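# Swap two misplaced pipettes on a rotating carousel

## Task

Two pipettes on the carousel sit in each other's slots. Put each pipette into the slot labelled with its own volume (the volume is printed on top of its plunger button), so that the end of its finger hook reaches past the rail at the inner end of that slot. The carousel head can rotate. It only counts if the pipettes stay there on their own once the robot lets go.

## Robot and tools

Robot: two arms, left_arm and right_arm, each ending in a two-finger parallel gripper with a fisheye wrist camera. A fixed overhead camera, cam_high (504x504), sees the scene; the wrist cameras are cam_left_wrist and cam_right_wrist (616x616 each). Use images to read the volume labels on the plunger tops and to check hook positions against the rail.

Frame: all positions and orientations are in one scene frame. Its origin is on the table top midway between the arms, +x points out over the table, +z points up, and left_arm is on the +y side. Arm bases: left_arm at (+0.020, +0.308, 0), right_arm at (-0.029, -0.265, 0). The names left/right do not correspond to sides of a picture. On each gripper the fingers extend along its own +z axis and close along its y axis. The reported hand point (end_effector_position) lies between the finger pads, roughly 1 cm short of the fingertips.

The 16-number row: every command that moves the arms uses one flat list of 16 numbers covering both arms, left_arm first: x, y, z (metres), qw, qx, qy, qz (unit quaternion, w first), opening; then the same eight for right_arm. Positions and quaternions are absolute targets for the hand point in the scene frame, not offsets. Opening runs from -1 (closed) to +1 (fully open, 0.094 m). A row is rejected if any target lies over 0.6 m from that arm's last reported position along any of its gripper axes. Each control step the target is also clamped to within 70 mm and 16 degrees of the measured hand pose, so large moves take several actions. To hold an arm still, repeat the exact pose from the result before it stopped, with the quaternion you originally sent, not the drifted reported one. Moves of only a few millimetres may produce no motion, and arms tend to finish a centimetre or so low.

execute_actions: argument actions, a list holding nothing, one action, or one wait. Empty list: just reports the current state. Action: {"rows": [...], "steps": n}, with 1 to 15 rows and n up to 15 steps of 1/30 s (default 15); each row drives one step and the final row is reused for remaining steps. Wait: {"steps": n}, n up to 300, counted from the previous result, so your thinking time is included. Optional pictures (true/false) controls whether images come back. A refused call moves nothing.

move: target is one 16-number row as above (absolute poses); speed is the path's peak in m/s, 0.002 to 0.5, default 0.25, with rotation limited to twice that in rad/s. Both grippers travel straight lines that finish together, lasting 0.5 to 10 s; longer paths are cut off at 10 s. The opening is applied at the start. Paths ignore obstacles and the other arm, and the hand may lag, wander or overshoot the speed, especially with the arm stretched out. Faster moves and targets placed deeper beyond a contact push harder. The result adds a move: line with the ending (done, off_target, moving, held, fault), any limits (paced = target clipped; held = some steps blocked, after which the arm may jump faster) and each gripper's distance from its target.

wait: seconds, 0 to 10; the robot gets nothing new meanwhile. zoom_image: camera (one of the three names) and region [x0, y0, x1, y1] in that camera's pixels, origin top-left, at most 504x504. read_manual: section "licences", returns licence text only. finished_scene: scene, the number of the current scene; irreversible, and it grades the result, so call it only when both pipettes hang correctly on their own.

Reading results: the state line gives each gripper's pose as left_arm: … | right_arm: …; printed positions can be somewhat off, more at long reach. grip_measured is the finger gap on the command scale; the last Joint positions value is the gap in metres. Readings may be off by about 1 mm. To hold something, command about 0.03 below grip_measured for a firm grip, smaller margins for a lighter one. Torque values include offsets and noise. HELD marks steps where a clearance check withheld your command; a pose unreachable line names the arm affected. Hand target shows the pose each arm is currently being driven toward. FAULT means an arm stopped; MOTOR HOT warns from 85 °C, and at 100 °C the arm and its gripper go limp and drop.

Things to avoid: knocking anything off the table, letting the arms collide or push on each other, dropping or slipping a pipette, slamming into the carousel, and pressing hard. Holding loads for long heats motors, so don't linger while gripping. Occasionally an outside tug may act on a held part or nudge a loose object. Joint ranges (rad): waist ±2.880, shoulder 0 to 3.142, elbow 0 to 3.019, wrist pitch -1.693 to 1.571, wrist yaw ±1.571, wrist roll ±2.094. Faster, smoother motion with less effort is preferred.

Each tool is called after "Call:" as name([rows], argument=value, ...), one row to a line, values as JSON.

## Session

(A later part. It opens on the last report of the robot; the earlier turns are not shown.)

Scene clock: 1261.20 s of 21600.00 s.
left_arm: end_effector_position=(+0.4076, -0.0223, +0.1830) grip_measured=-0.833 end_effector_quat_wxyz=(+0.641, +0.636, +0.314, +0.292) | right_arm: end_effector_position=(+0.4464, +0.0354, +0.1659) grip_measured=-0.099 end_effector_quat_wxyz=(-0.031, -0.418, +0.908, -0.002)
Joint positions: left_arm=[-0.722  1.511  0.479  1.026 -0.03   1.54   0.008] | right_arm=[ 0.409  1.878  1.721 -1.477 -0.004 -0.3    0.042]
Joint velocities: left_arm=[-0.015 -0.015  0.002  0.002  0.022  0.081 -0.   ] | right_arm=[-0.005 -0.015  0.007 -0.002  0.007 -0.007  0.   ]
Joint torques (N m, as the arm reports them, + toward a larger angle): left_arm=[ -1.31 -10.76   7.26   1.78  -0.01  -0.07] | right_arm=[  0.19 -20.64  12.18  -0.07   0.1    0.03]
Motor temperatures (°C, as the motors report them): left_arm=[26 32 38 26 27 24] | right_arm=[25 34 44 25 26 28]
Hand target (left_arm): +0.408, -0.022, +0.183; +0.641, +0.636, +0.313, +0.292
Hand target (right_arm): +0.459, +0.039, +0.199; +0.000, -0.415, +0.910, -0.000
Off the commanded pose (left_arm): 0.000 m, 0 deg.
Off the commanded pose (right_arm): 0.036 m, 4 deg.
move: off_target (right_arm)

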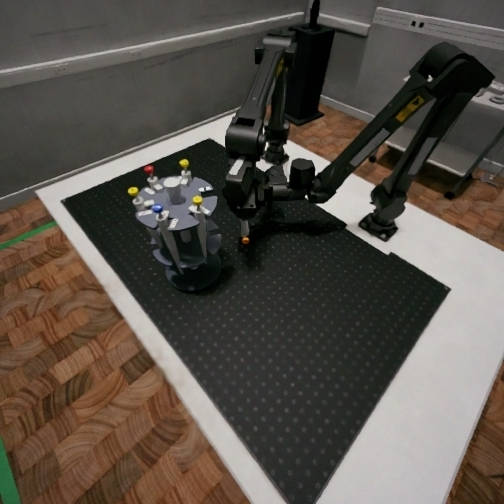

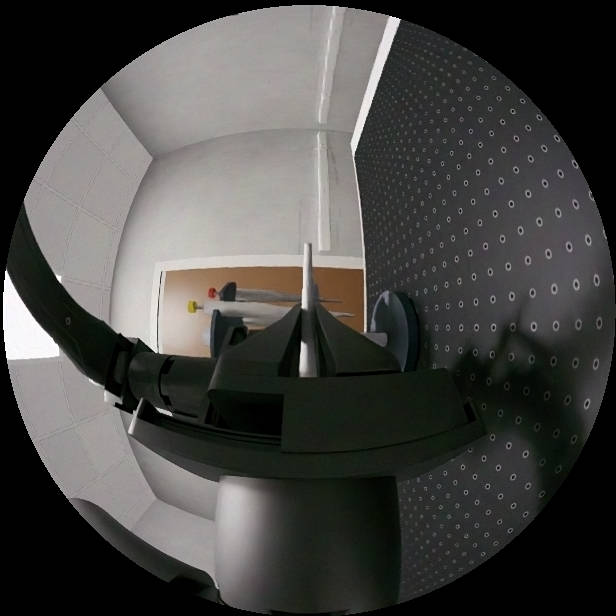

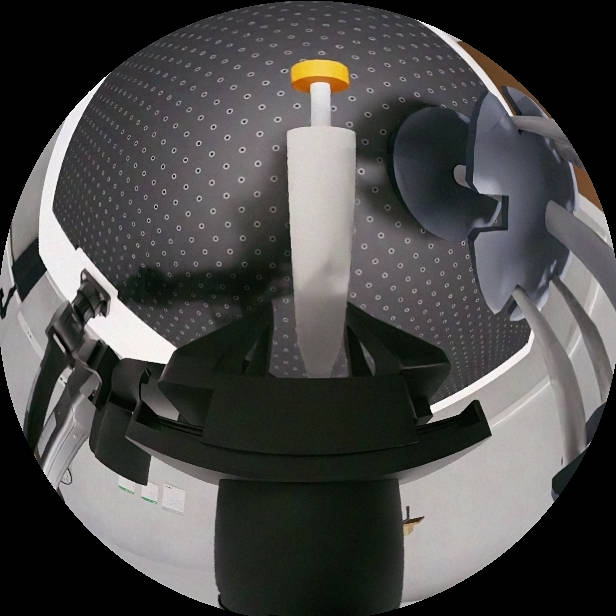

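Call:
move(target=[0.4076,-0.0223,0.1829,0.641,0.636,0.313,0.292,-0.877,0.464,0.043,0.24,0,-0.415,0.910,0,0.0], speed=0.06)

Call:
move(target=[0.4076,-0.0223,0.1829,0.641,0.636,0.313,0.292,-0.877,0.459,0.042,0.180,0,-0.415,0.910,0,-0.1], speed=0.06)

Scene clock: 1265.93 s of 21600.00 s.
left_arm: end_effector_position=(+0.4076, -0.0223, +0.1830) grip_measured=-0.833 end_effector_quat_wxyz=(+0.642, +0.636, +0.314, +0.292) | right_arm: end_effector_position=(+0.4523, +0.0391, +0.2119) grip_measured=-0.001 end_effector_quat_wxyz=(-0.026, -0.418, +0.908, -0.001)
Joint positions: left_arm=[-0.722  1.511  0.479  1.026 -0.03   1.54   0.008] | right_arm=[ 0.409  1.878  1.842 -1.588 -0.004 -0.3    0.047]
Joint velocities: left_arm=[-0.015 -0.005 -0.002 -0.022 -0.007 -0.022  0.001] | right_arm=[-0.005 -0.005  0.002 -0.002 -0.022 -0.037 -0.001]
Joint torques (N m, as the arm reports them, + toward a larger angle): left_arm=[ -0.43 -10.97   7.22   1.77   0.01  -0.05] | right_arm=[  0.4  -19.65  12.29  -0.23   0.14   0.05]
Motor temperatures (°C, as the motors report them): left_arm=[26 31 38 26 27 24] | right_arm=[25 34 45 25 26 28]
Hand target (left_arm): +0.408, -0.022, +0.183; +0.641, +0.636, +0.313, +0.292
Hand target (right_arm): +0.462, +0.042, +0.240; +0.000, -0.415, +0.910, -0.000
Off the commanded pose (left_arm): 0.000 m, 0 deg.
Off the commanded pose (right_arm): 0.031 m, 3 deg.
After step 90, 0.10 s passed at rest.
move: off_target (right_arm)

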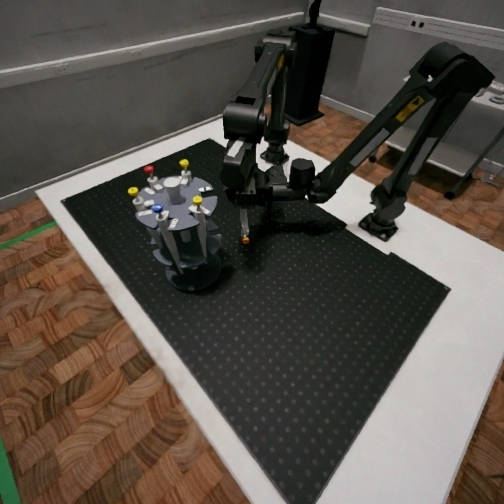

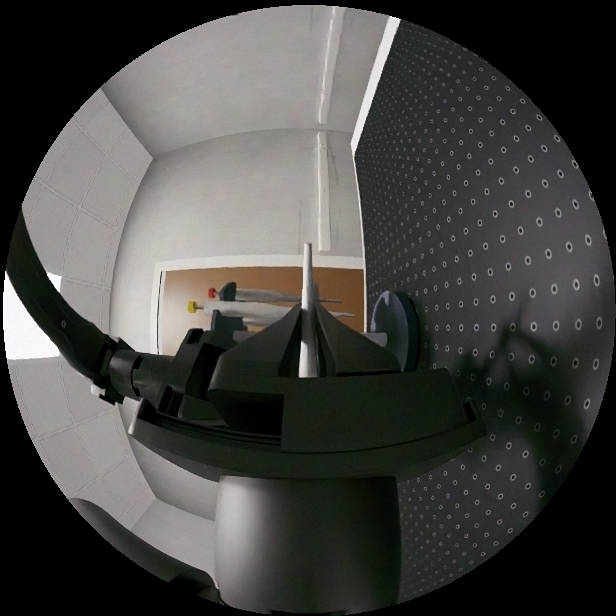

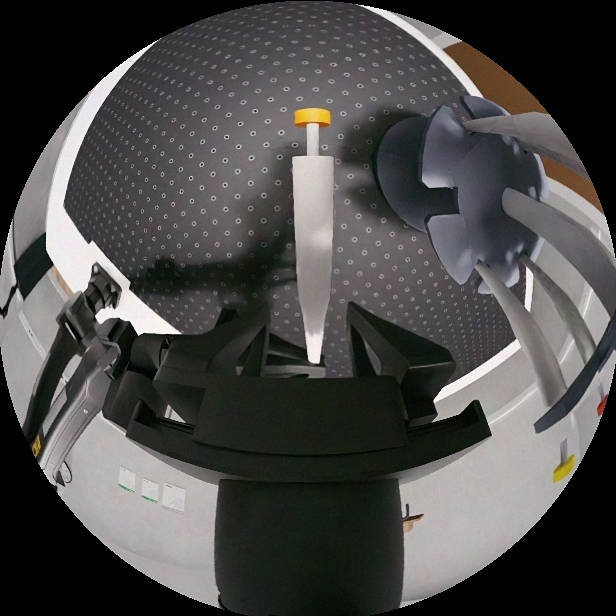

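Scene clock: 1266.80 s of 21600.00 s.
left_arm: end_effector_position=(+0.4076, -0.0223, +0.1830) grip_measured=-0.833 end_effector_quat_wxyz=(+0.642, +0.636, +0.314, +0.292) | right_arm: end_effector_position=(+0.4569, +0.0420, +0.1778) grip_measured=-0.099 end_effector_quat_wxyz=(-0.010, -0.418, +0.908, +0.001)
Joint positions: left_arm=[-0.722  1.511  0.479  1.026 -0.03   1.54   0.008] | right_arm=[ 0.409  1.878  1.754 -1.466 -0.004 -0.3    0.042]
Joint velocities: left_arm=[-0.005 -0.005  0.007  0.007 -0.022  0.037 -0.   ] | right_arm=[-0.005  0.005  0.002  0.002 -0.051  0.007  0.   ]
Joint torques (N m, as the arm reports them, + toward a larger angle): left_arm=[ -0.78 -10.78   7.22   1.7    0.    -0.04] | right_arm=[  0.67 -19.68   7.36   1.47   0.08   0.1 ]
Motor temperatures (°C, as the motors report them): left_arm=[26 31 38 26 27 24] | right_arm=[25 34 45 25 26 28]
Hand target (left_arm): +0.408, -0.022, +0.183; +0.641, +0.636, +0.313, +0.292
Hand target (right_arm): +0.459, +0.042, +0.180; -0.000, -0.415, +0.910, -0.000
Off the commanded pose (left_arm): 0.000 m, 0 deg.
Off the commanded pose (right_arm): 0.003 m, 1 deg.
move: done

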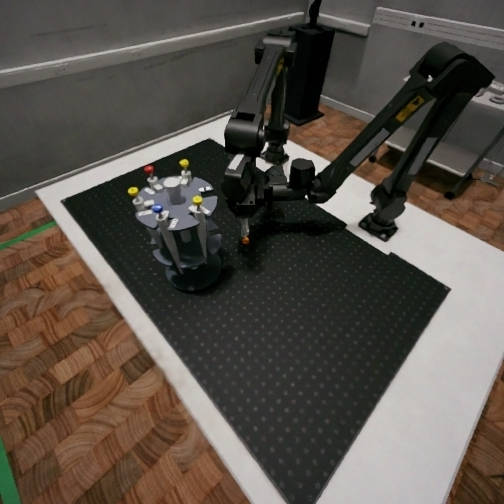

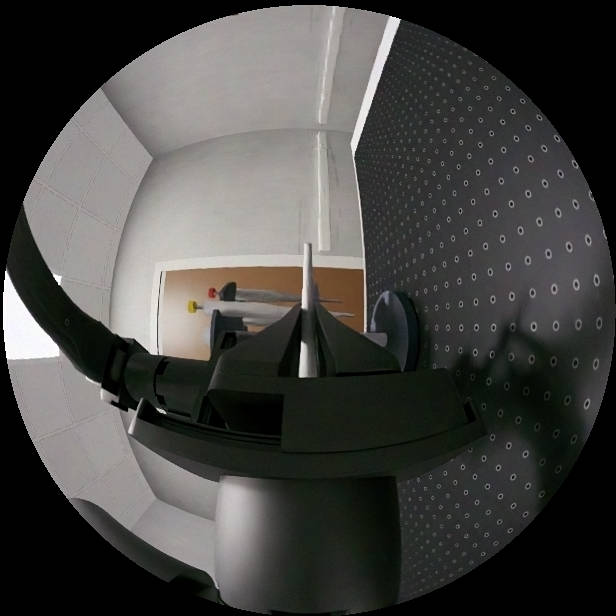

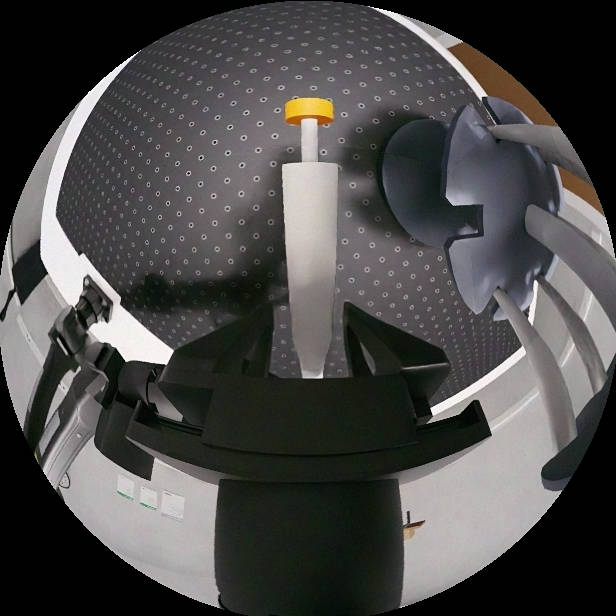

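Call:
execute_actions([
  {"rows": [[0.4076,-0.0223,0.1829,0.641,0.636,0.313,0.292,-0.877,0.459,0.042,0.180,0,-0.415,0.910,0,-0.63]], "steps": 15},
], pictures=false)

Call:
execute_actions([
  {"rows": [[0.4076,-0.0223,0.1829,0.641,0.636,0.313,0.292,-0.55,0.459,0.042,0.180,0,-0.415,0.910,0,-0.62]], "steps": 12},
], pictures=false)

Call:
move(target=[0.355,0.030,0.18,0.641,0.636,0.313,0.292,-0.55,0.459,0.042,0.180,0,-0.415,0.910,0,-0.62], speed=0.08)

Scene clock: 1270.90 s of 21600.00 s.
left_arm: end_effector_position=(+0.4076, -0.0223, +0.1830) grip_measured=-0.833 end_effector_quat_wxyz=(+0.642, +0.636, +0.314, +0.292) | right_arm: end_effector_position=(+0.4581, +0.0413, +0.1778) grip_measured=-0.587 end_effector_quat_wxyz=(-0.008, -0.418, +0.908, -0.002)
Joint positions: left_arm=[-0.722  1.511  0.479  1.026 -0.03   1.54   0.008] | right_arm=[ 0.409  1.878  1.754 -1.464  0.002 -0.301  0.019]
Joint velocities: left_arm=[ 0.005 -0.005 -0.002 -0.002  0.022  0.007 -0.   ] | right_arm=[-0.005 -0.015  0.002 -0.002 -0.007 -0.037  0.001]
Joint torques (N m, as the arm reports them, + toward a larger angle): left_arm=[ -0.81 -10.74   7.22   1.83  -0.03  -0.06] | right_arm=[  1.08 -19.87   7.24   1.42  -0.13   0.13]
Motor temperatures (°C, as the motors report them): left_arm=[26 31 38 26 27 24] | right_arm=[25 34 44 25 26 28]
Hand target (left_arm): +0.408, -0.022, +0.183; +0.641, +0.636, +0.313, +0.292
Hand target (right_arm): +0.459, +0.042, +0.180; -0.000, -0.415, +0.910, +0.000
Off the commanded pose (left_arm): 0.000 m, 0 deg.
Off the commanded pose (right_arm): 0.002 m, 1 deg.
Steps of this call (steps 1 to 90: nothing new was sent; then 0.60 s passed at rest; steps 91 to 105: all 15 steps of this action). Readings (end_effector_position):
91: left_arm (+0.4076, -0.0223, +0.1830) | right_arm (+0.4569, +0.0420, +0.1778)
92: left_arm (+0.4076, -0.0223, +0.1830) | right_arm (+0.4570, +0.0418, +0.1778)
94: left_arm (+0.4076, -0.0223, +0.1830) | right_arm (+0.4581, +0.0413, +0.1778)
98: left_arm (+0.4076, -0.0223, +0.1830) | right_arm (+0.4581, +0.0413, +0.1778)
105: the state above

Scene clock: 1271.30 s of 21600.00 s.
left_arm: end_effector_position=(+0.4076, -0.0223, +0.1830) grip_measured=-0.552 end_effector_quat_wxyz=(+0.642, +0.636, +0.314, +0.292) | right_arm: end_effector_position=(+0.4581, +0.0412, +0.1778) grip_measured=-0.587 end_effector_quat_wxyz=(-0.008, -0.418, +0.908, -0.002)
Joint positions: left_arm=[-0.722  1.511  0.479  1.026 -0.03   1.54   0.021] | right_arm=[ 0.409  1.878  1.754 -1.464  0.002 -0.301  0.019]
Joint velocities: left_arm=[-0.015 -0.024 -0.007 -0.007 -0.051  0.007  0.001] | right_arm=[-0.015 -0.005  0.007  0.002 -0.022 -0.095 -0.001]
Joint torques (N m, as the arm reports them, + toward a larger angle): left_arm=[ -0.88 -11.12   7.26   1.7   -0.03  -0.04] | right_arm=[  0.54 -19.6    7.22   1.46  -0.12   0.1 ]
Motor temperatures (°C, as the motors report them): left_arm=[26 31 38 26 27 24] | right_arm=[25 34 44 25 26 28]
Hand target (left_arm): +0.408, -0.022, +0.183; +0.641, +0.636, +0.313, +0.292
Hand target (right_arm): +0.459, +0.042, +0.180; -0.000, -0.415, +0.910, -0.000
Off the commanded pose (left_arm): 0.000 m, 0 deg.
Off the commanded pose (right_arm): 0.002 m, 1 deg.
Steps of this call (steps 1 to 12: all 12 steps of this action). Readings (end_effector_position):
1: left_arm (+0.4076, -0.0223, +0.1830) | right_arm (+0.4581, +0.0412, +0.1778)
2: left_arm (+0.4076, -0.0223, +0.1830) | right_arm (+0.4581, +0.0412, +0.1778)
4: left_arm (+0.4076, -0.0223, +0.1830) | right_arm (+0.4581, +0.0412, +0.1778)
8: left_arm (+0.4076, -0.0223, +0.1830) | right_arm (+0.4581, +0.0412, +0.1778)
12: the state above

Scene clock: 1272.77 s of 21600.00 s.
left_arm: end_effector_position=(+0.3564, +0.0255, +0.1769) grip_measured=-0.552 end_effector_quat_wxyz=(+0.637, +0.642, +0.314, +0.288) | right_arm: end_effector_position=(+0.4581, +0.0412, +0.1778) grip_measured=-0.587 end_effector_quat_wxyz=(-0.008, -0.418, +0.908, -0.002)
Joint positions: left_arm=[-0.709  1.348  0.293  1.032 -0.01   1.54   0.021] | right_arm=[ 0.409  1.878  1.754 -1.464  0.002 -0.301  0.019]
Joint velocities: left_arm=[-0.015 -0.005  0.007  0.007 -0.022 -0.022 -0.   ] | right_arm=[-0.015 -0.024 -0.012 -0.002 -0.066  0.022  0.   ]
Joint torques (N m, as the arm reports them, + toward a larger angle): left_arm=[-0.02 -8.03  6.12  2.44  0.06 -0.02] | right_arm=[  0.41 -19.93   7.26   1.4   -0.12   0.09]
Motor temperatures (°C, as the motors report them): left_arm=[26 31 38 26 27 24] | right_arm=[25 34 44 25 26 28]
Hand target (left_arm): +0.356, +0.031, +0.180; +0.641, +0.637, +0.313, +0.292
Hand target (right_arm): +0.459, +0.042, +0.180; -0.000, -0.415, +0.910, -0.000
Off the commanded pose (left_arm): 0.006 m, 1 deg.
Off the commanded pose (right_arm): 0.002 m, 1 deg.
move: done

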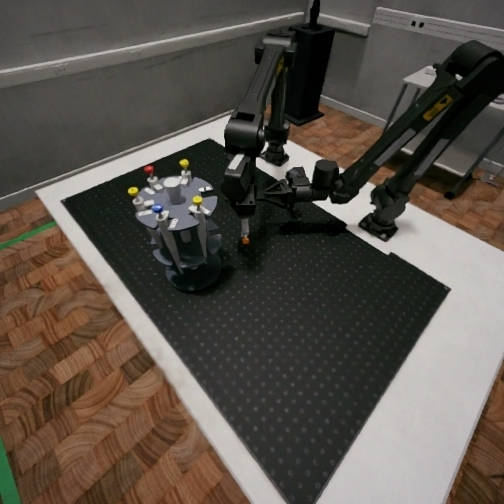

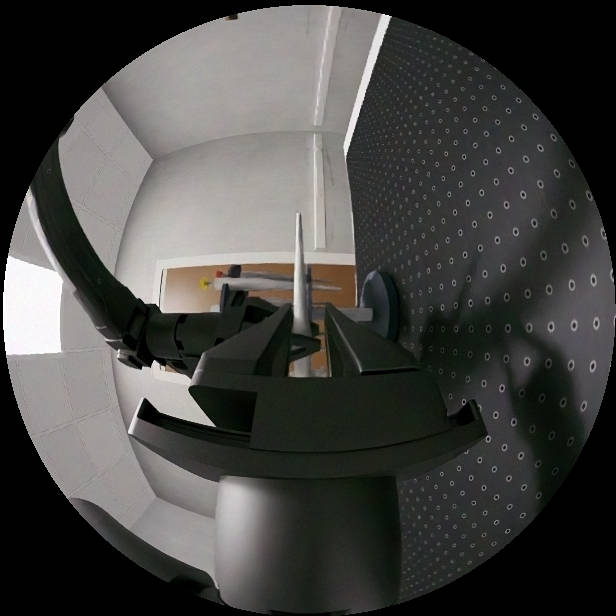

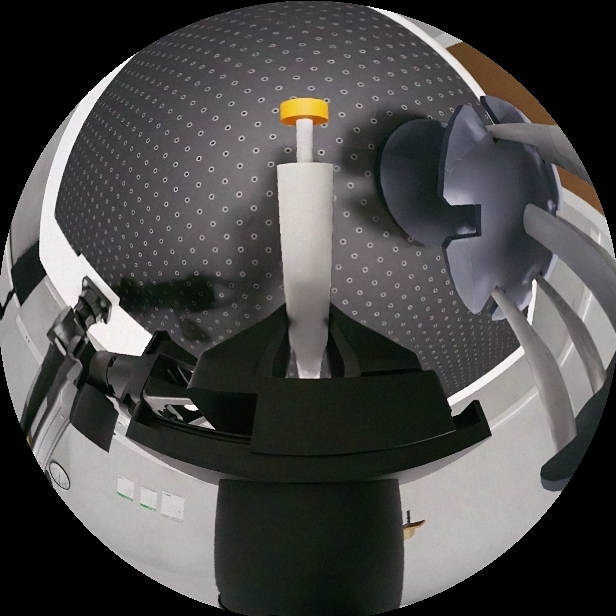

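Call:
move(target=[0.27,0.36,0.22,0,0.087,0.996,0,0.0,0.45,-0.03,0.28,0.7044,-0.0616,0.7044,0.0616,-0.62], speed=0.25)

Scene clock: 1288.37 s of 21600.00 s.
left_arm: end_effector_position=(+0.2612, +0.3581, +0.1993) grip_measured=-0.001 end_effector_quat_wxyz=(-0.018, +0.101, +0.995, +0.004) | right_arm: end_effector_position=(+0.4537, -0.0359, +0.2769) grip_measured=-0.586 end_effector_quat_wxyz=(+0.700, -0.067, +0.709, +0.050)
Joint positions: left_arm=[ 0.188  1.     0.892 -1.496 -0.018  0.396  0.047] | right_arm=[ 0.418  1.327  0.668  0.642  0.407 -0.017  0.019]
Joint velocities: left_arm=[-0.005  0.005 -0.002  0.002 -0.081  0.007 -0.001] | right_arm=[-0.015  0.024  0.012 -0.002  0.022  0.022  0.001]
Joint torques (N m, as the arm reports them, + toward a larger angle): left_arm=[-0.33 -4.56 15.69 -0.4   0.1  -0.03] | right_arm=[ 2.01 -7.87  7.3   4.06  0.14  0.05]
Motor temperatures (°C, as the motors report them): left_arm=[26 30 39 26 27 24] | right_arm=[25 34 43 25 26 28]
Hand target (left_arm): +0.273, +0.361, +0.218; -0.002, +0.094, +0.996, +0.007
Hand target (right_arm): +0.451, -0.029, +0.277; +0.705, -0.066, +0.703, +0.057
Off the commanded pose (left_arm): 0.023 m, 3 deg.
Off the commanded pose (right_arm): 0.008 m, 2 deg.
After step 90, 7.40 s passed at rest.
move: off_target (left_arm)

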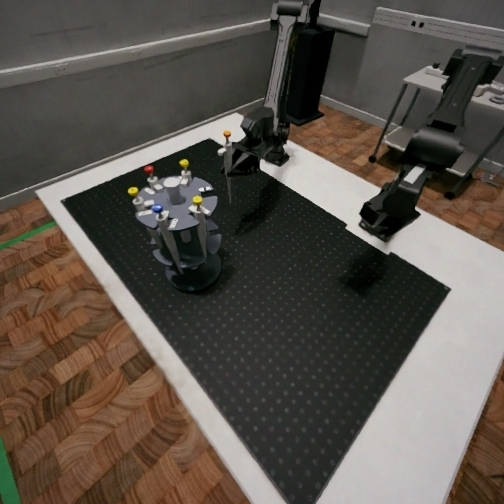

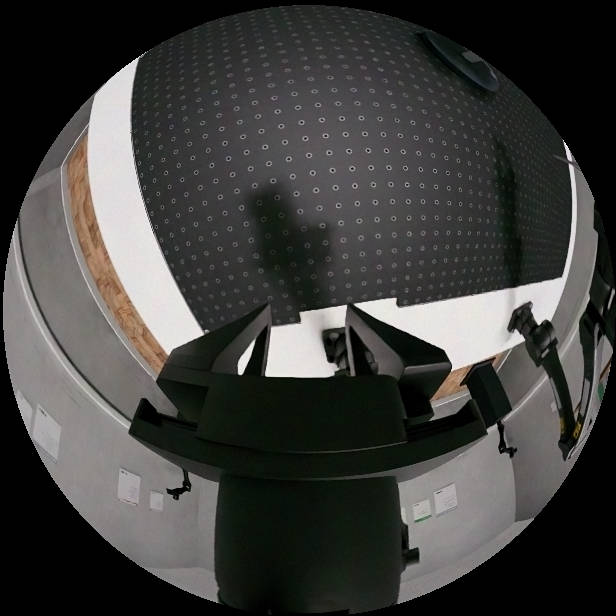

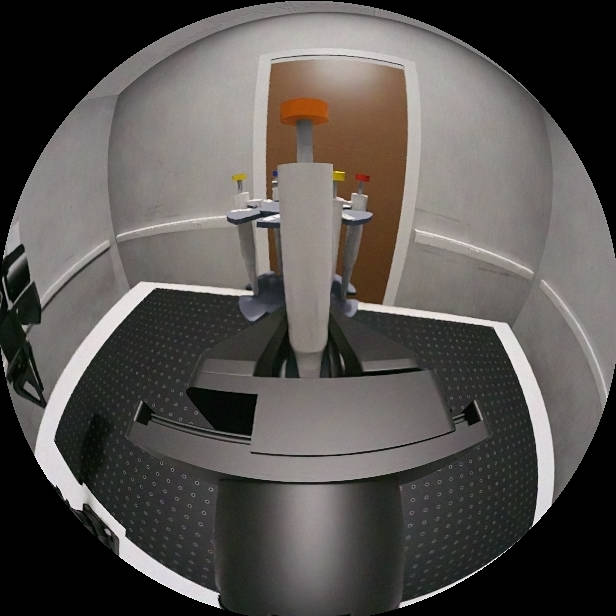

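Call:
move(target=[0.27,0.36,0.22,0,0.087,0.996,0,0.0,0.512,0.078,0.30,0.7082,0.1490,0.6721,-0.1570,-0.62], speed=0.2)

Scene clock: 1292.97 s of 21600.00 s.
left_arm: end_effector_position=(+0.2593, +0.3559, +0.1993) grip_measured=-0.001 end_effector_quat_wxyz=(-0.021, +0.096, +0.995, -0.004) | right_arm: end_effector_position=(+0.5066, +0.0611, +0.2801) grip_measured=-0.586 end_effector_quat_wxyz=(+0.693, +0.134, +0.686, -0.175)
Joint positions: left_arm=[ 0.191  1.     0.892 -1.505 -0.003  0.39   0.047] | right_arm=[ 0.657  1.771  1.166  0.678  1.25  -0.123  0.019]
Joint velocities: left_arm=[ 0.005  0.005  0.002  0.002  0.007 -0.022 -0.001] | right_arm=[-0.005  0.005 -0.007  0.037  0.022 -0.051 -0.002]
Joint torques (N m, as the arm reports them, + toward a larger angle): left_arm=[ 0.07 -5.43 15.36 -0.44  0.12 -0.04] | right_arm=[  1.84 -15.19  11.91   3.47   0.11  -0.12]
Motor temperatures (°C, as the motors report them): left_arm=[26 30 40 26 27 24] | right_arm=[25 34 43 25 26 28]
Hand target (left_arm): +0.269, +0.360, +0.220; +0.000, +0.087, +0.996, +0.000
Hand target (right_arm): +0.512, +0.076, +0.302; +0.706, +0.149, +0.674, -0.157
Off the commanded pose (left_arm): 0.024 m, 3 deg.
Off the commanded pose (right_arm): 0.027 m, 4 deg.
move: off_target (left_arm, right_arm)

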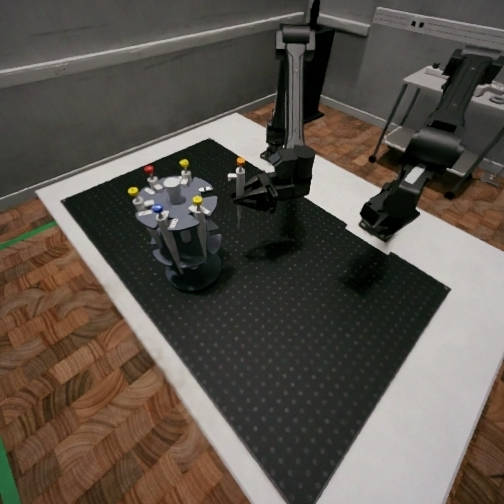

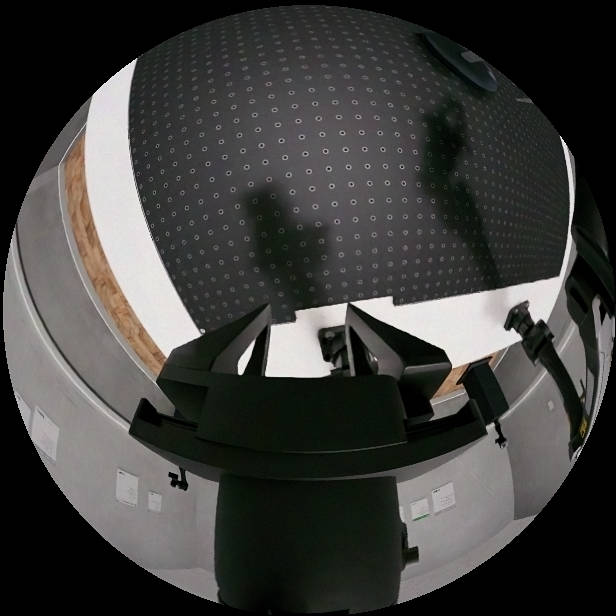

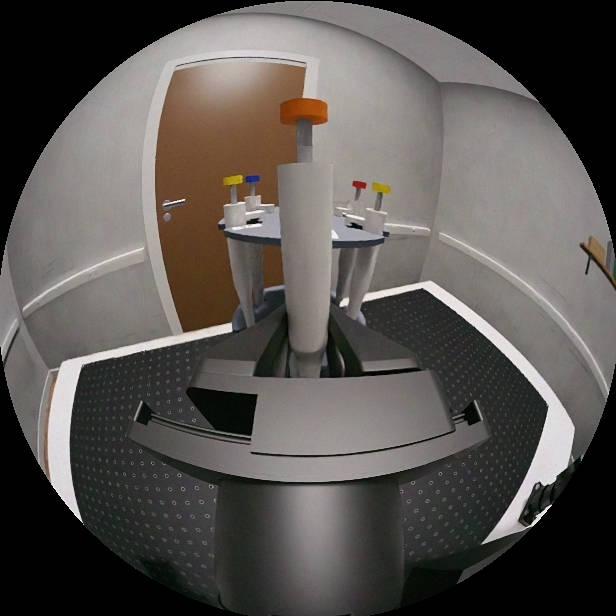

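Call:
zoom_image(camera="cam_right_wrist", region=[205, 160, 405, 260])

Region (205, 160, 405, 260) of cam_right_wrist's 616x616 image, scaled by 2.520, with more detail than that image has.

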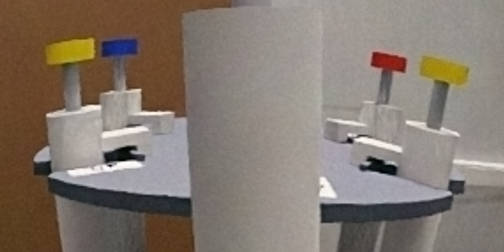

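Call:
move(target=[0.27,0.36,0.22,0,0.087,0.996,0,0.0,0.546,0.054,0.297,0.720,0.161,0.661,-0.143,-0.62], speed=0.06)

Scene clock: 1300.40 s of 21600.00 s.
left_arm: end_effector_position=(+0.2593, +0.3559, +0.1993) grip_measured=-0.001 end_effector_quat_wxyz=(-0.021, +0.095, +0.995, -0.004) | right_arm: end_effector_position=(+0.5288, +0.0485, +0.2738) grip_measured=-0.586 end_effector_quat_wxyz=(+0.706, +0.139, +0.676, -0.158)
Joint positions: left_arm=[ 0.191  1.     0.892 -1.505 -0.003  0.389  0.047] | right_arm=[ 0.61   1.802  1.167  0.758  1.185 -0.131  0.019]
Joint velocities: left_arm=[-0.005 -0.015 -0.012 -0.027 -0.007  0.007  0.   ] | right_arm=[-0.015  0.015  0.022  0.007 -0.081 -0.037 -0.001]
Joint torques (N m, as the arm reports them, + toward a larger angle): left_arm=[-0.01 -5.77 15.34 -0.3   0.1  -0.04] | right_arm=[ -0.13 -15.22  12.     3.4   -0.26  -0.12]
Motor temperatures (°C, as the motors report them): left_arm=[26 30 41 26 27 24] | right_arm=[25 34 44 25 26 28]
Hand target (left_arm): +0.269, +0.360, +0.220; +0.000, +0.087, +0.996, +0.000
Hand target (right_arm): +0.544, +0.053, +0.297; +0.719, +0.161, +0.660, -0.143
Off the commanded pose (left_arm): 0.024 m, 3 deg.
Off the commanded pose (right_arm): 0.029 m, 4 deg.
After step 90, 3.17 s passed at rest.
move: off_target (left_arm, right_arm)

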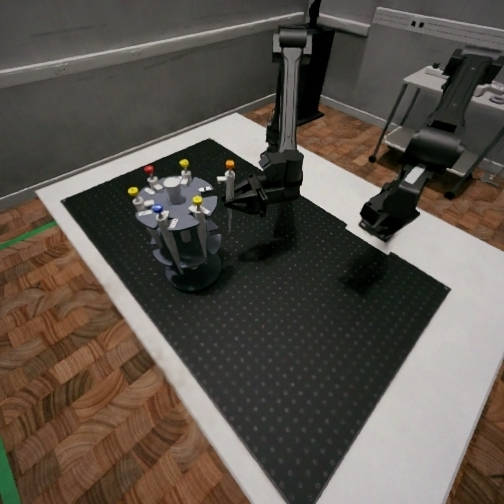

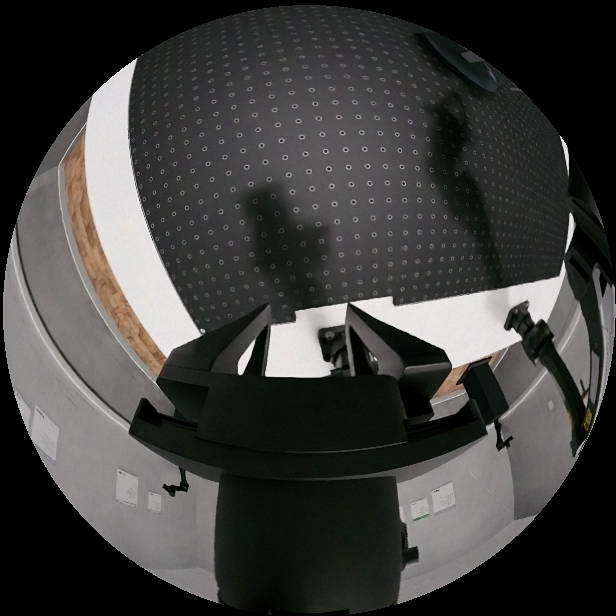

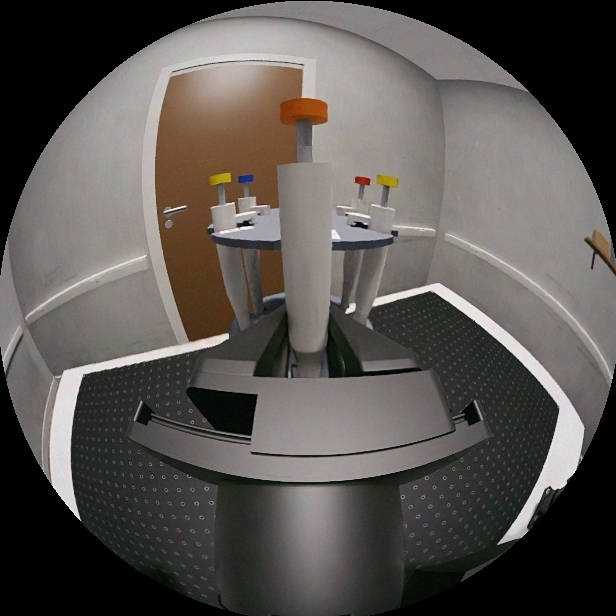

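Call:
move(target=[0.27,0.36,0.22,0,0.087,0.996,0,0.0,0.574,0.045,0.300,0.720,0.161,0.661,-0.143,-0.62], speed=0.05)

Scene clock: 1304.00 s of 21600.00 s.
left_arm: end_effector_position=(+0.2593, +0.3559, +0.1993) grip_measured=-0.001 end_effector_quat_wxyz=(-0.021, +0.095, +0.995, -0.004) | right_arm: end_effector_position=(+0.5570, +0.0404, +0.2861) grip_measured=-0.586 end_effector_quat_wxyz=(+0.714, +0.148, +0.668, -0.150)
Joint positions: left_arm=[ 0.191  1.     0.892 -1.505 -0.003  0.389  0.047] | right_arm=[ 0.566  1.827  1.225  0.758  1.141 -0.131  0.019]
Joint velocities: left_arm=[ 0.005 -0.005  0.007  0.002  0.022 -0.066 -0.   ] | right_arm=[-0.015 -0.015 -0.017 -0.012 -0.007 -0.007  0.001]
Joint torques (N m, as the arm reports them, + toward a larger angle): left_arm=[ 0.12 -5.45 15.46 -0.34  0.08 -0.05] | right_arm=[ -0.15 -15.5   12.14   1.24  -0.3    0.1 ]
Motor temperatures (°C, as the motors report them): left_arm=[26 30 42 26 27 24] | right_arm=[25 34 45 25 26 28]
Hand target (left_arm): +0.269, +0.360, +0.220; +0.000, +0.087, +0.996, +0.000
Hand target (right_arm): +0.572, +0.044, +0.301; +0.720, +0.161, +0.660, -0.143
Off the commanded pose (left_arm): 0.024 m, 3 deg.
Off the commanded pose (right_arm): 0.022 m, 2 deg.
move: off_target (left_arm, right_arm)

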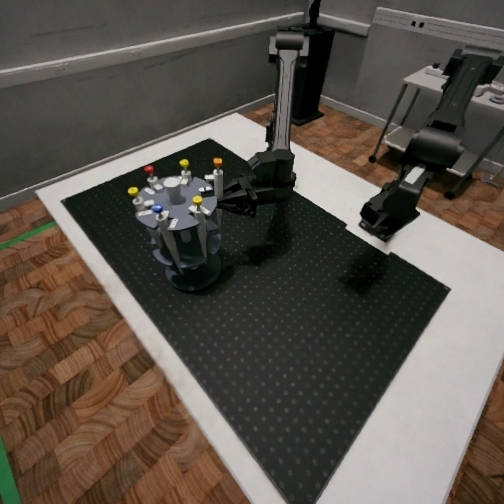

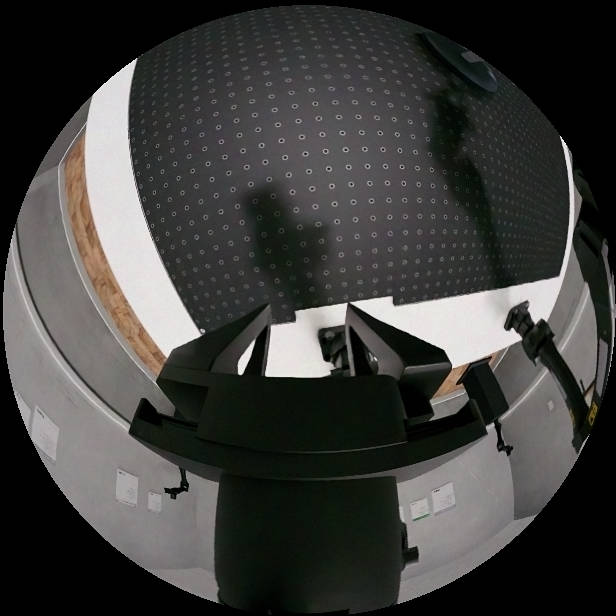

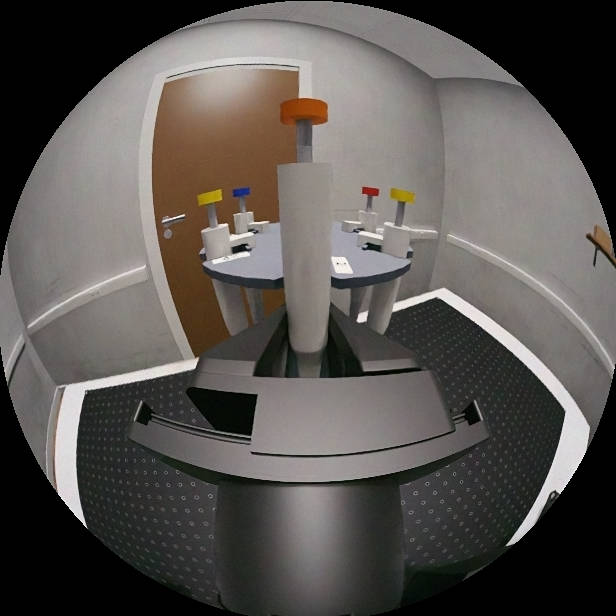

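Call:
move(target=[0.27,0.36,0.22,0,0.087,0.996,0,0.0,0.576,0.042,0.272,0.716,0.155,0.665,-0.148,-0.62], speed=0.04)

Scene clock: 1308.80 s of 21600.00 s.
left_arm: end_effector_position=(+0.2593, +0.3559, +0.1993) grip_measured=-0.001 end_effector_quat_wxyz=(-0.021, +0.095, +0.995, -0.004) | right_arm: end_effector_position=(+0.5634, +0.0432, +0.2591) grip_measured=-0.586 end_effector_quat_wxyz=(+0.706, +0.134, +0.677, -0.161)
Joint positions: left_arm=[ 0.191  1.     0.892 -1.505 -0.003  0.389  0.047] | right_arm=[ 0.562  1.87   1.225  0.758  1.134 -0.131  0.019]
Joint velocities: left_arm=[-0.015 -0.015 -0.002  0.012  0.007 -0.037  0.001] | right_arm=[ 0.005  0.005  0.002 -0.012 -0.022 -0.037 -0.   ]
Joint torques (N m, as the arm reports them, + toward a larger angle): left_arm=[ 0.11 -5.16 15.4  -0.4   0.13 -0.03] | right_arm=[ -0.74 -16.54  10.33   2.99  -0.29   0.11]
Motor temperatures (°C, as the motors report them): left_arm=[26 30 42 26 27 24] | right_arm=[25 34 46 25 26 28]
Hand target (left_arm): +0.269, +0.360, +0.220; +0.000, +0.087, +0.996, +0.000
Hand target (right_arm): +0.575, +0.041, +0.272; +0.716, +0.155, +0.665, -0.148
Off the commanded pose (left_arm): 0.024 m, 3 deg.
Off the commanded pose (right_arm): 0.018 m, 3 deg.
After step 90, 0.87 s passed at rest.
move: off_target (left_arm, right_arm)

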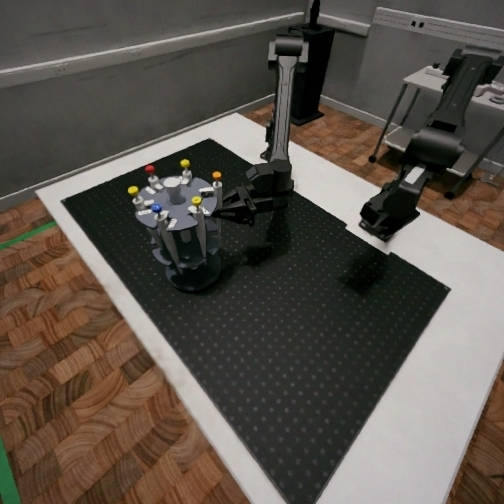

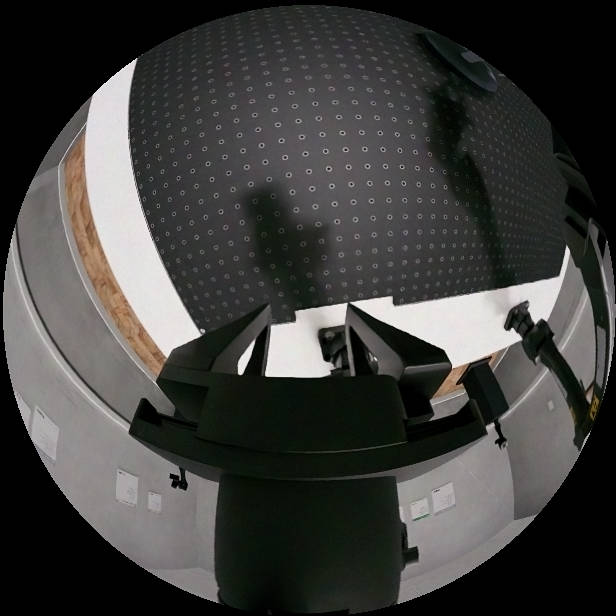

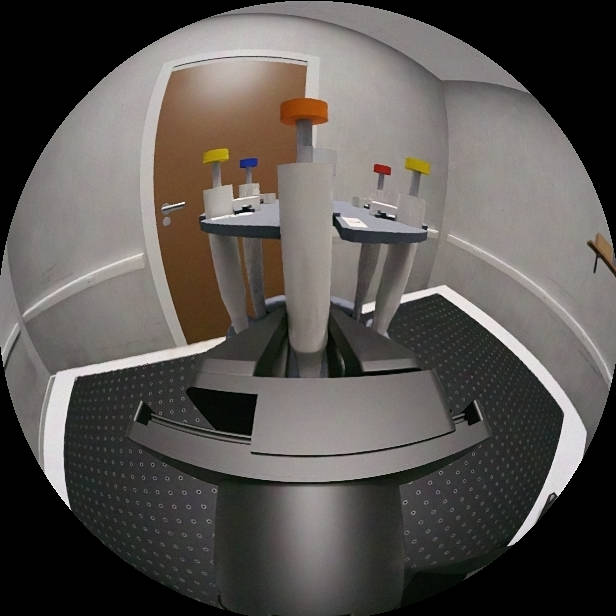

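Call:
move(target=[0.27,0.36,0.22,0,0.087,0.996,0,0.0,0.582,0.034,0.291,0.720,0.161,0.661,-0.143,-0.62], speed=0.03)

Scene clock: 1314.97 s of 21600.00 s.
left_arm: end_effector_position=(+0.2593, +0.3559, +0.1993) grip_measured=-0.001 end_effector_quat_wxyz=(-0.021, +0.095, +0.995, -0.004) | right_arm: end_effector_position=(+0.5692, +0.0363, +0.2593) grip_measured=-0.586 end_effector_quat_wxyz=(+0.706, +0.136, +0.676, -0.160)
Joint positions: left_arm=[ 0.191  1.     0.892 -1.505 -0.003  0.389  0.047] | right_arm=[ 0.546  1.87   1.225  0.758  1.118 -0.126  0.019]
Joint velocities: left_arm=[-0.015 -0.015 -0.012 -0.022 -0.037 -0.007  0.   ] | right_arm=[-0.005 -0.005  0.002 -0.007  0.095  0.022  0.001]
Joint torques (N m, as the arm reports them, + toward a larger angle): left_arm=[-0.28 -5.55 15.47 -0.43  0.1  -0.03] | right_arm=[ -0.25 -19.18  11.03   2.02  -0.27   0.14]
Motor temperatures (°C, as the motors report them): left_arm=[26 30 43 26 27 24] | right_arm=[25 34 45 25 26 28]
Hand target (left_arm): +0.269, +0.360, +0.220; +0.000, +0.087, +0.996, +0.000
Hand target (right_arm): +0.580, +0.033, +0.291; +0.720, +0.161, +0.660, -0.143
Off the commanded pose (left_arm): 0.024 m, 3 deg.
Off the commanded pose (right_arm): 0.034 m, 4 deg.
After step 90, 1.67 s passed at rest.
move: off_target (left_arm, right_arm)

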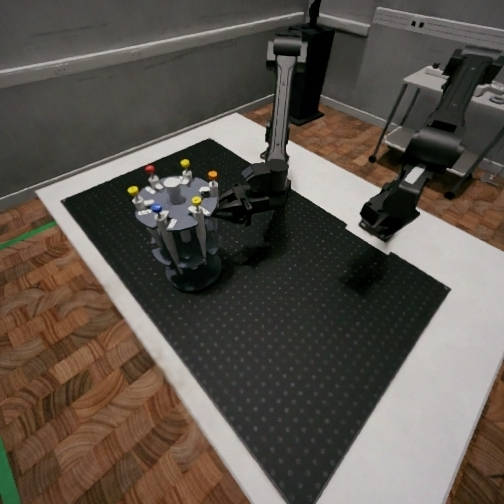

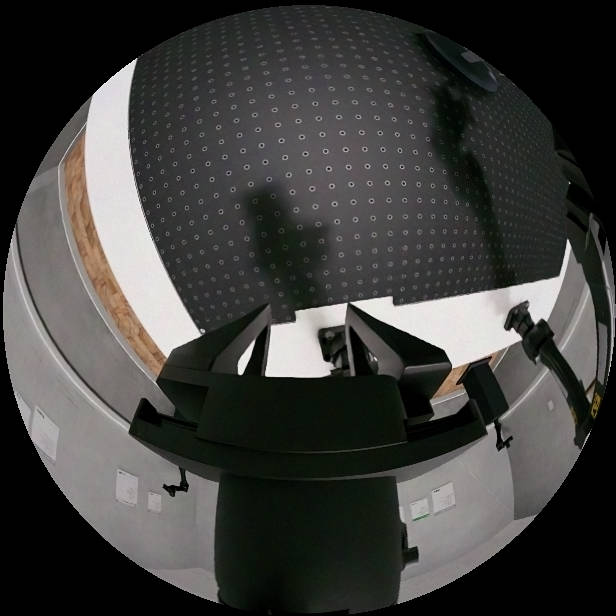

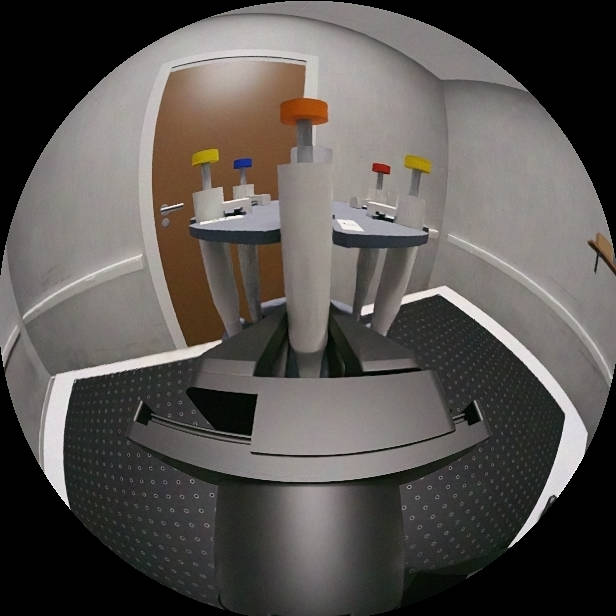

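There's stiction in z; command a bit more height without advancing.

Call:
move(target=[0.27,0.36,0.22,0,0.087,0.996,0,0.0,0.582,0.034,0.303,0.720,0.161,0.661,-0.143,-0.62], speed=0.03)

Scene clock: 1318.10 s of 21600.00 s.
left_arm: end_effector_position=(+0.2593, +0.3559, +0.1993) grip_measured=-0.001 end_effector_quat_wxyz=(-0.021, +0.095, +0.995, -0.004) | right_arm: end_effector_position=(+0.5694, +0.0364, +0.2580) grip_measured=-0.586 end_effector_quat_wxyz=(+0.705, +0.134, +0.678, -0.161)
Joint positions: left_arm=[ 0.191  1.     0.892 -1.505 -0.003  0.389  0.047] | right_arm=[ 0.546  1.87   1.225  0.749  1.118 -0.122  0.019]
Joint velocities: left_arm=[-0.005  0.015 -0.027 -0.007  0.007 -0.037  0.001] | right_arm=[-0.015  0.005 -0.007  0.002 -0.051 -0.007 -0.001]
Joint torques (N m, as the arm reports them, + toward a larger angle): left_arm=[-0.11 -5.79 15.35 -0.35  0.1  -0.04] | right_arm=[ -0.02 -21.09  11.37   1.16  -0.24   0.08]
Motor temperatures (°C, as the motors report them): left_arm=[26 30 43 26 27 24] | right_arm=[25 34 45 25 26 28]
Hand target (left_arm): +0.269, +0.360, +0.220; +0.000, +0.087, +0.996, +0.000
Hand target (right_arm): +0.579, +0.032, +0.303; +0.720, +0.161, +0.660, -0.143
Off the commanded pose (left_arm): 0.024 m, 3 deg.
Off the commanded pose (right_arm): 0.047 m, 4 deg.
move: off_target (left_arm, right_arm)

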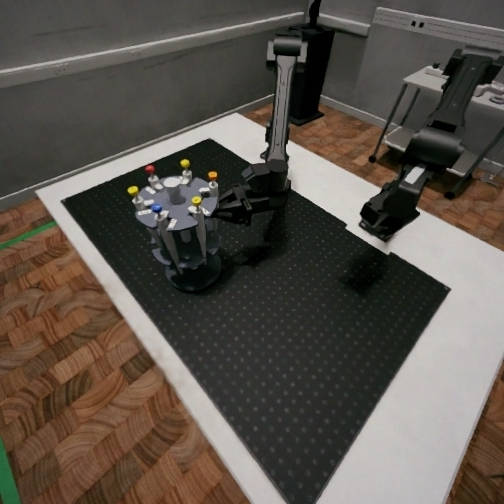

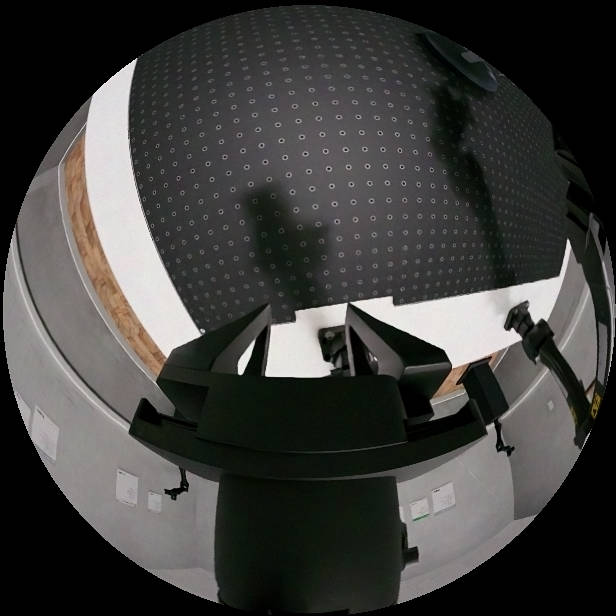

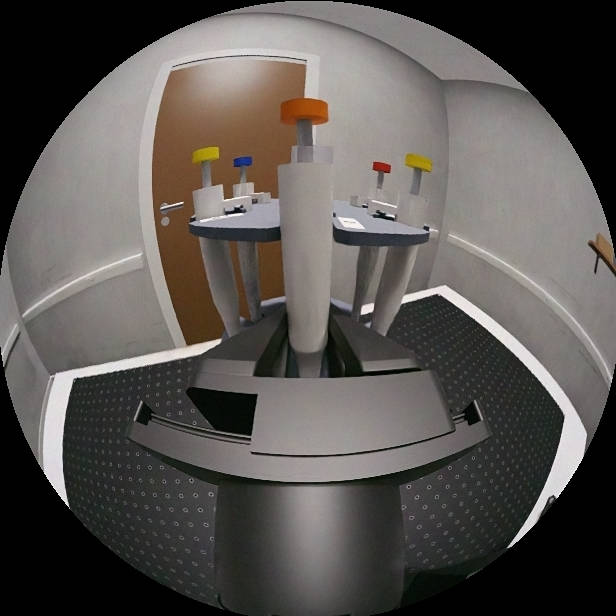

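Call:
move(target=[0.27,0.36,0.22,0,0.087,0.996,0,0.0,0.585,0.035,0.313,0.720,0.161,0.661,-0.143,-0.62], speed=0.03)

Scene clock: 1322.63 s of 21600.00 s.
left_arm: end_effector_position=(+0.2593, +0.3559, +0.1993) grip_measured=-0.001 end_effector_quat_wxyz=(-0.021, +0.095, +0.995, -0.004) | right_arm: end_effector_position=(+0.5707, +0.0373, +0.2583) grip_measured=-0.586 end_effector_quat_wxyz=(+0.702, +0.133, +0.681, -0.161)
Joint positions: left_arm=[ 0.191  1.     0.892 -1.505 -0.003  0.389  0.047] | right_arm=[ 0.546  1.868  1.232  0.723  1.117 -0.11   0.019]
Joint velocities: left_arm=[ 0.005 -0.005  0.002 -0.017  0.007  0.007  0.001] | right_arm=[-0.005 -0.005 -0.007 -0.007  0.022  0.066  0.   ]
Joint torques (N m, as the arm reports them, + toward a larger angle): left_arm=[ 0.34 -5.49 15.27 -0.44  0.1  -0.04] | right_arm=[ -0.94 -21.67  12.14   1.39  -0.27  -0.03]
Motor temperatures (°C, as the motors report them): left_arm=[26 30 43 26 27 24] | right_arm=[25 34 46 25 26 28]
Hand target (left_arm): +0.269, +0.360, +0.220; +0.000, +0.087, +0.996, +0.000
Hand target (right_arm): +0.581, +0.032, +0.313; +0.720, +0.160, +0.660, -0.143
Off the commanded pose (left_arm): 0.024 m, 3 deg.
Off the commanded pose (right_arm): 0.057 m, 5 deg.
move: off_target (left_arm, right_arm)

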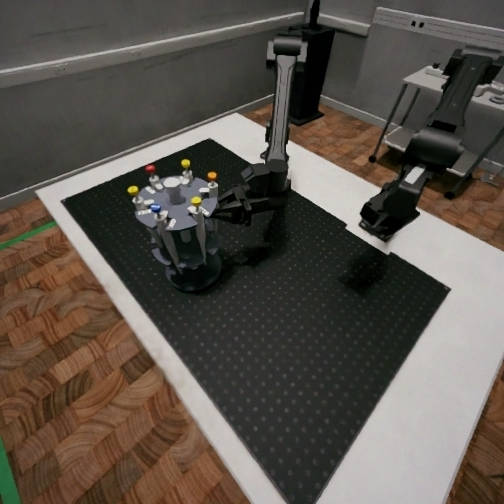

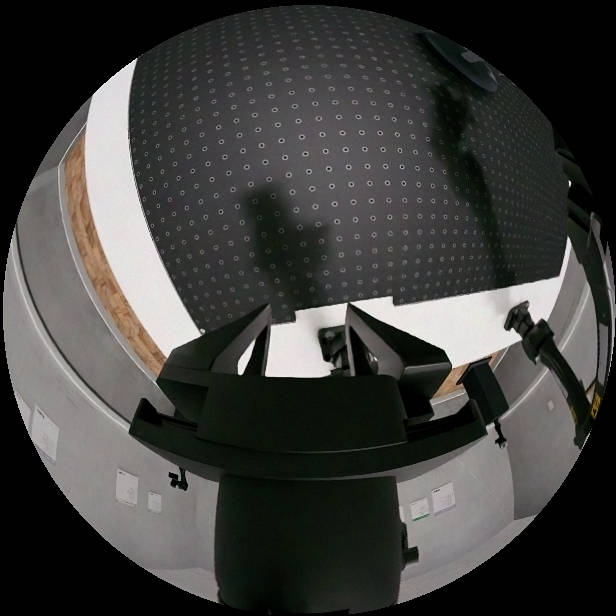

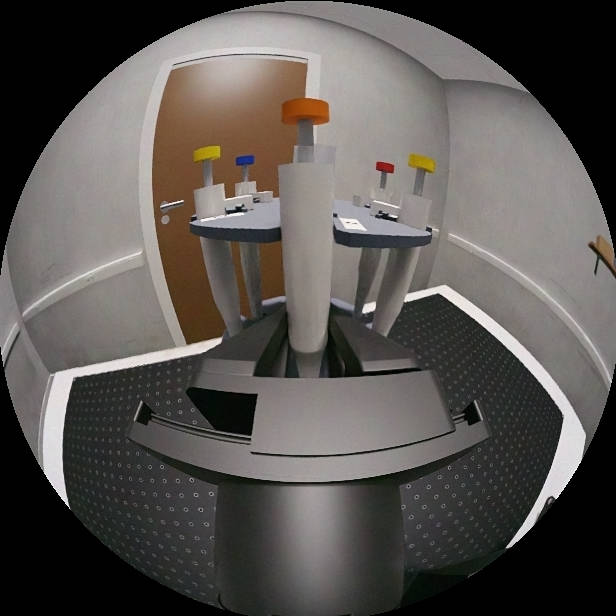

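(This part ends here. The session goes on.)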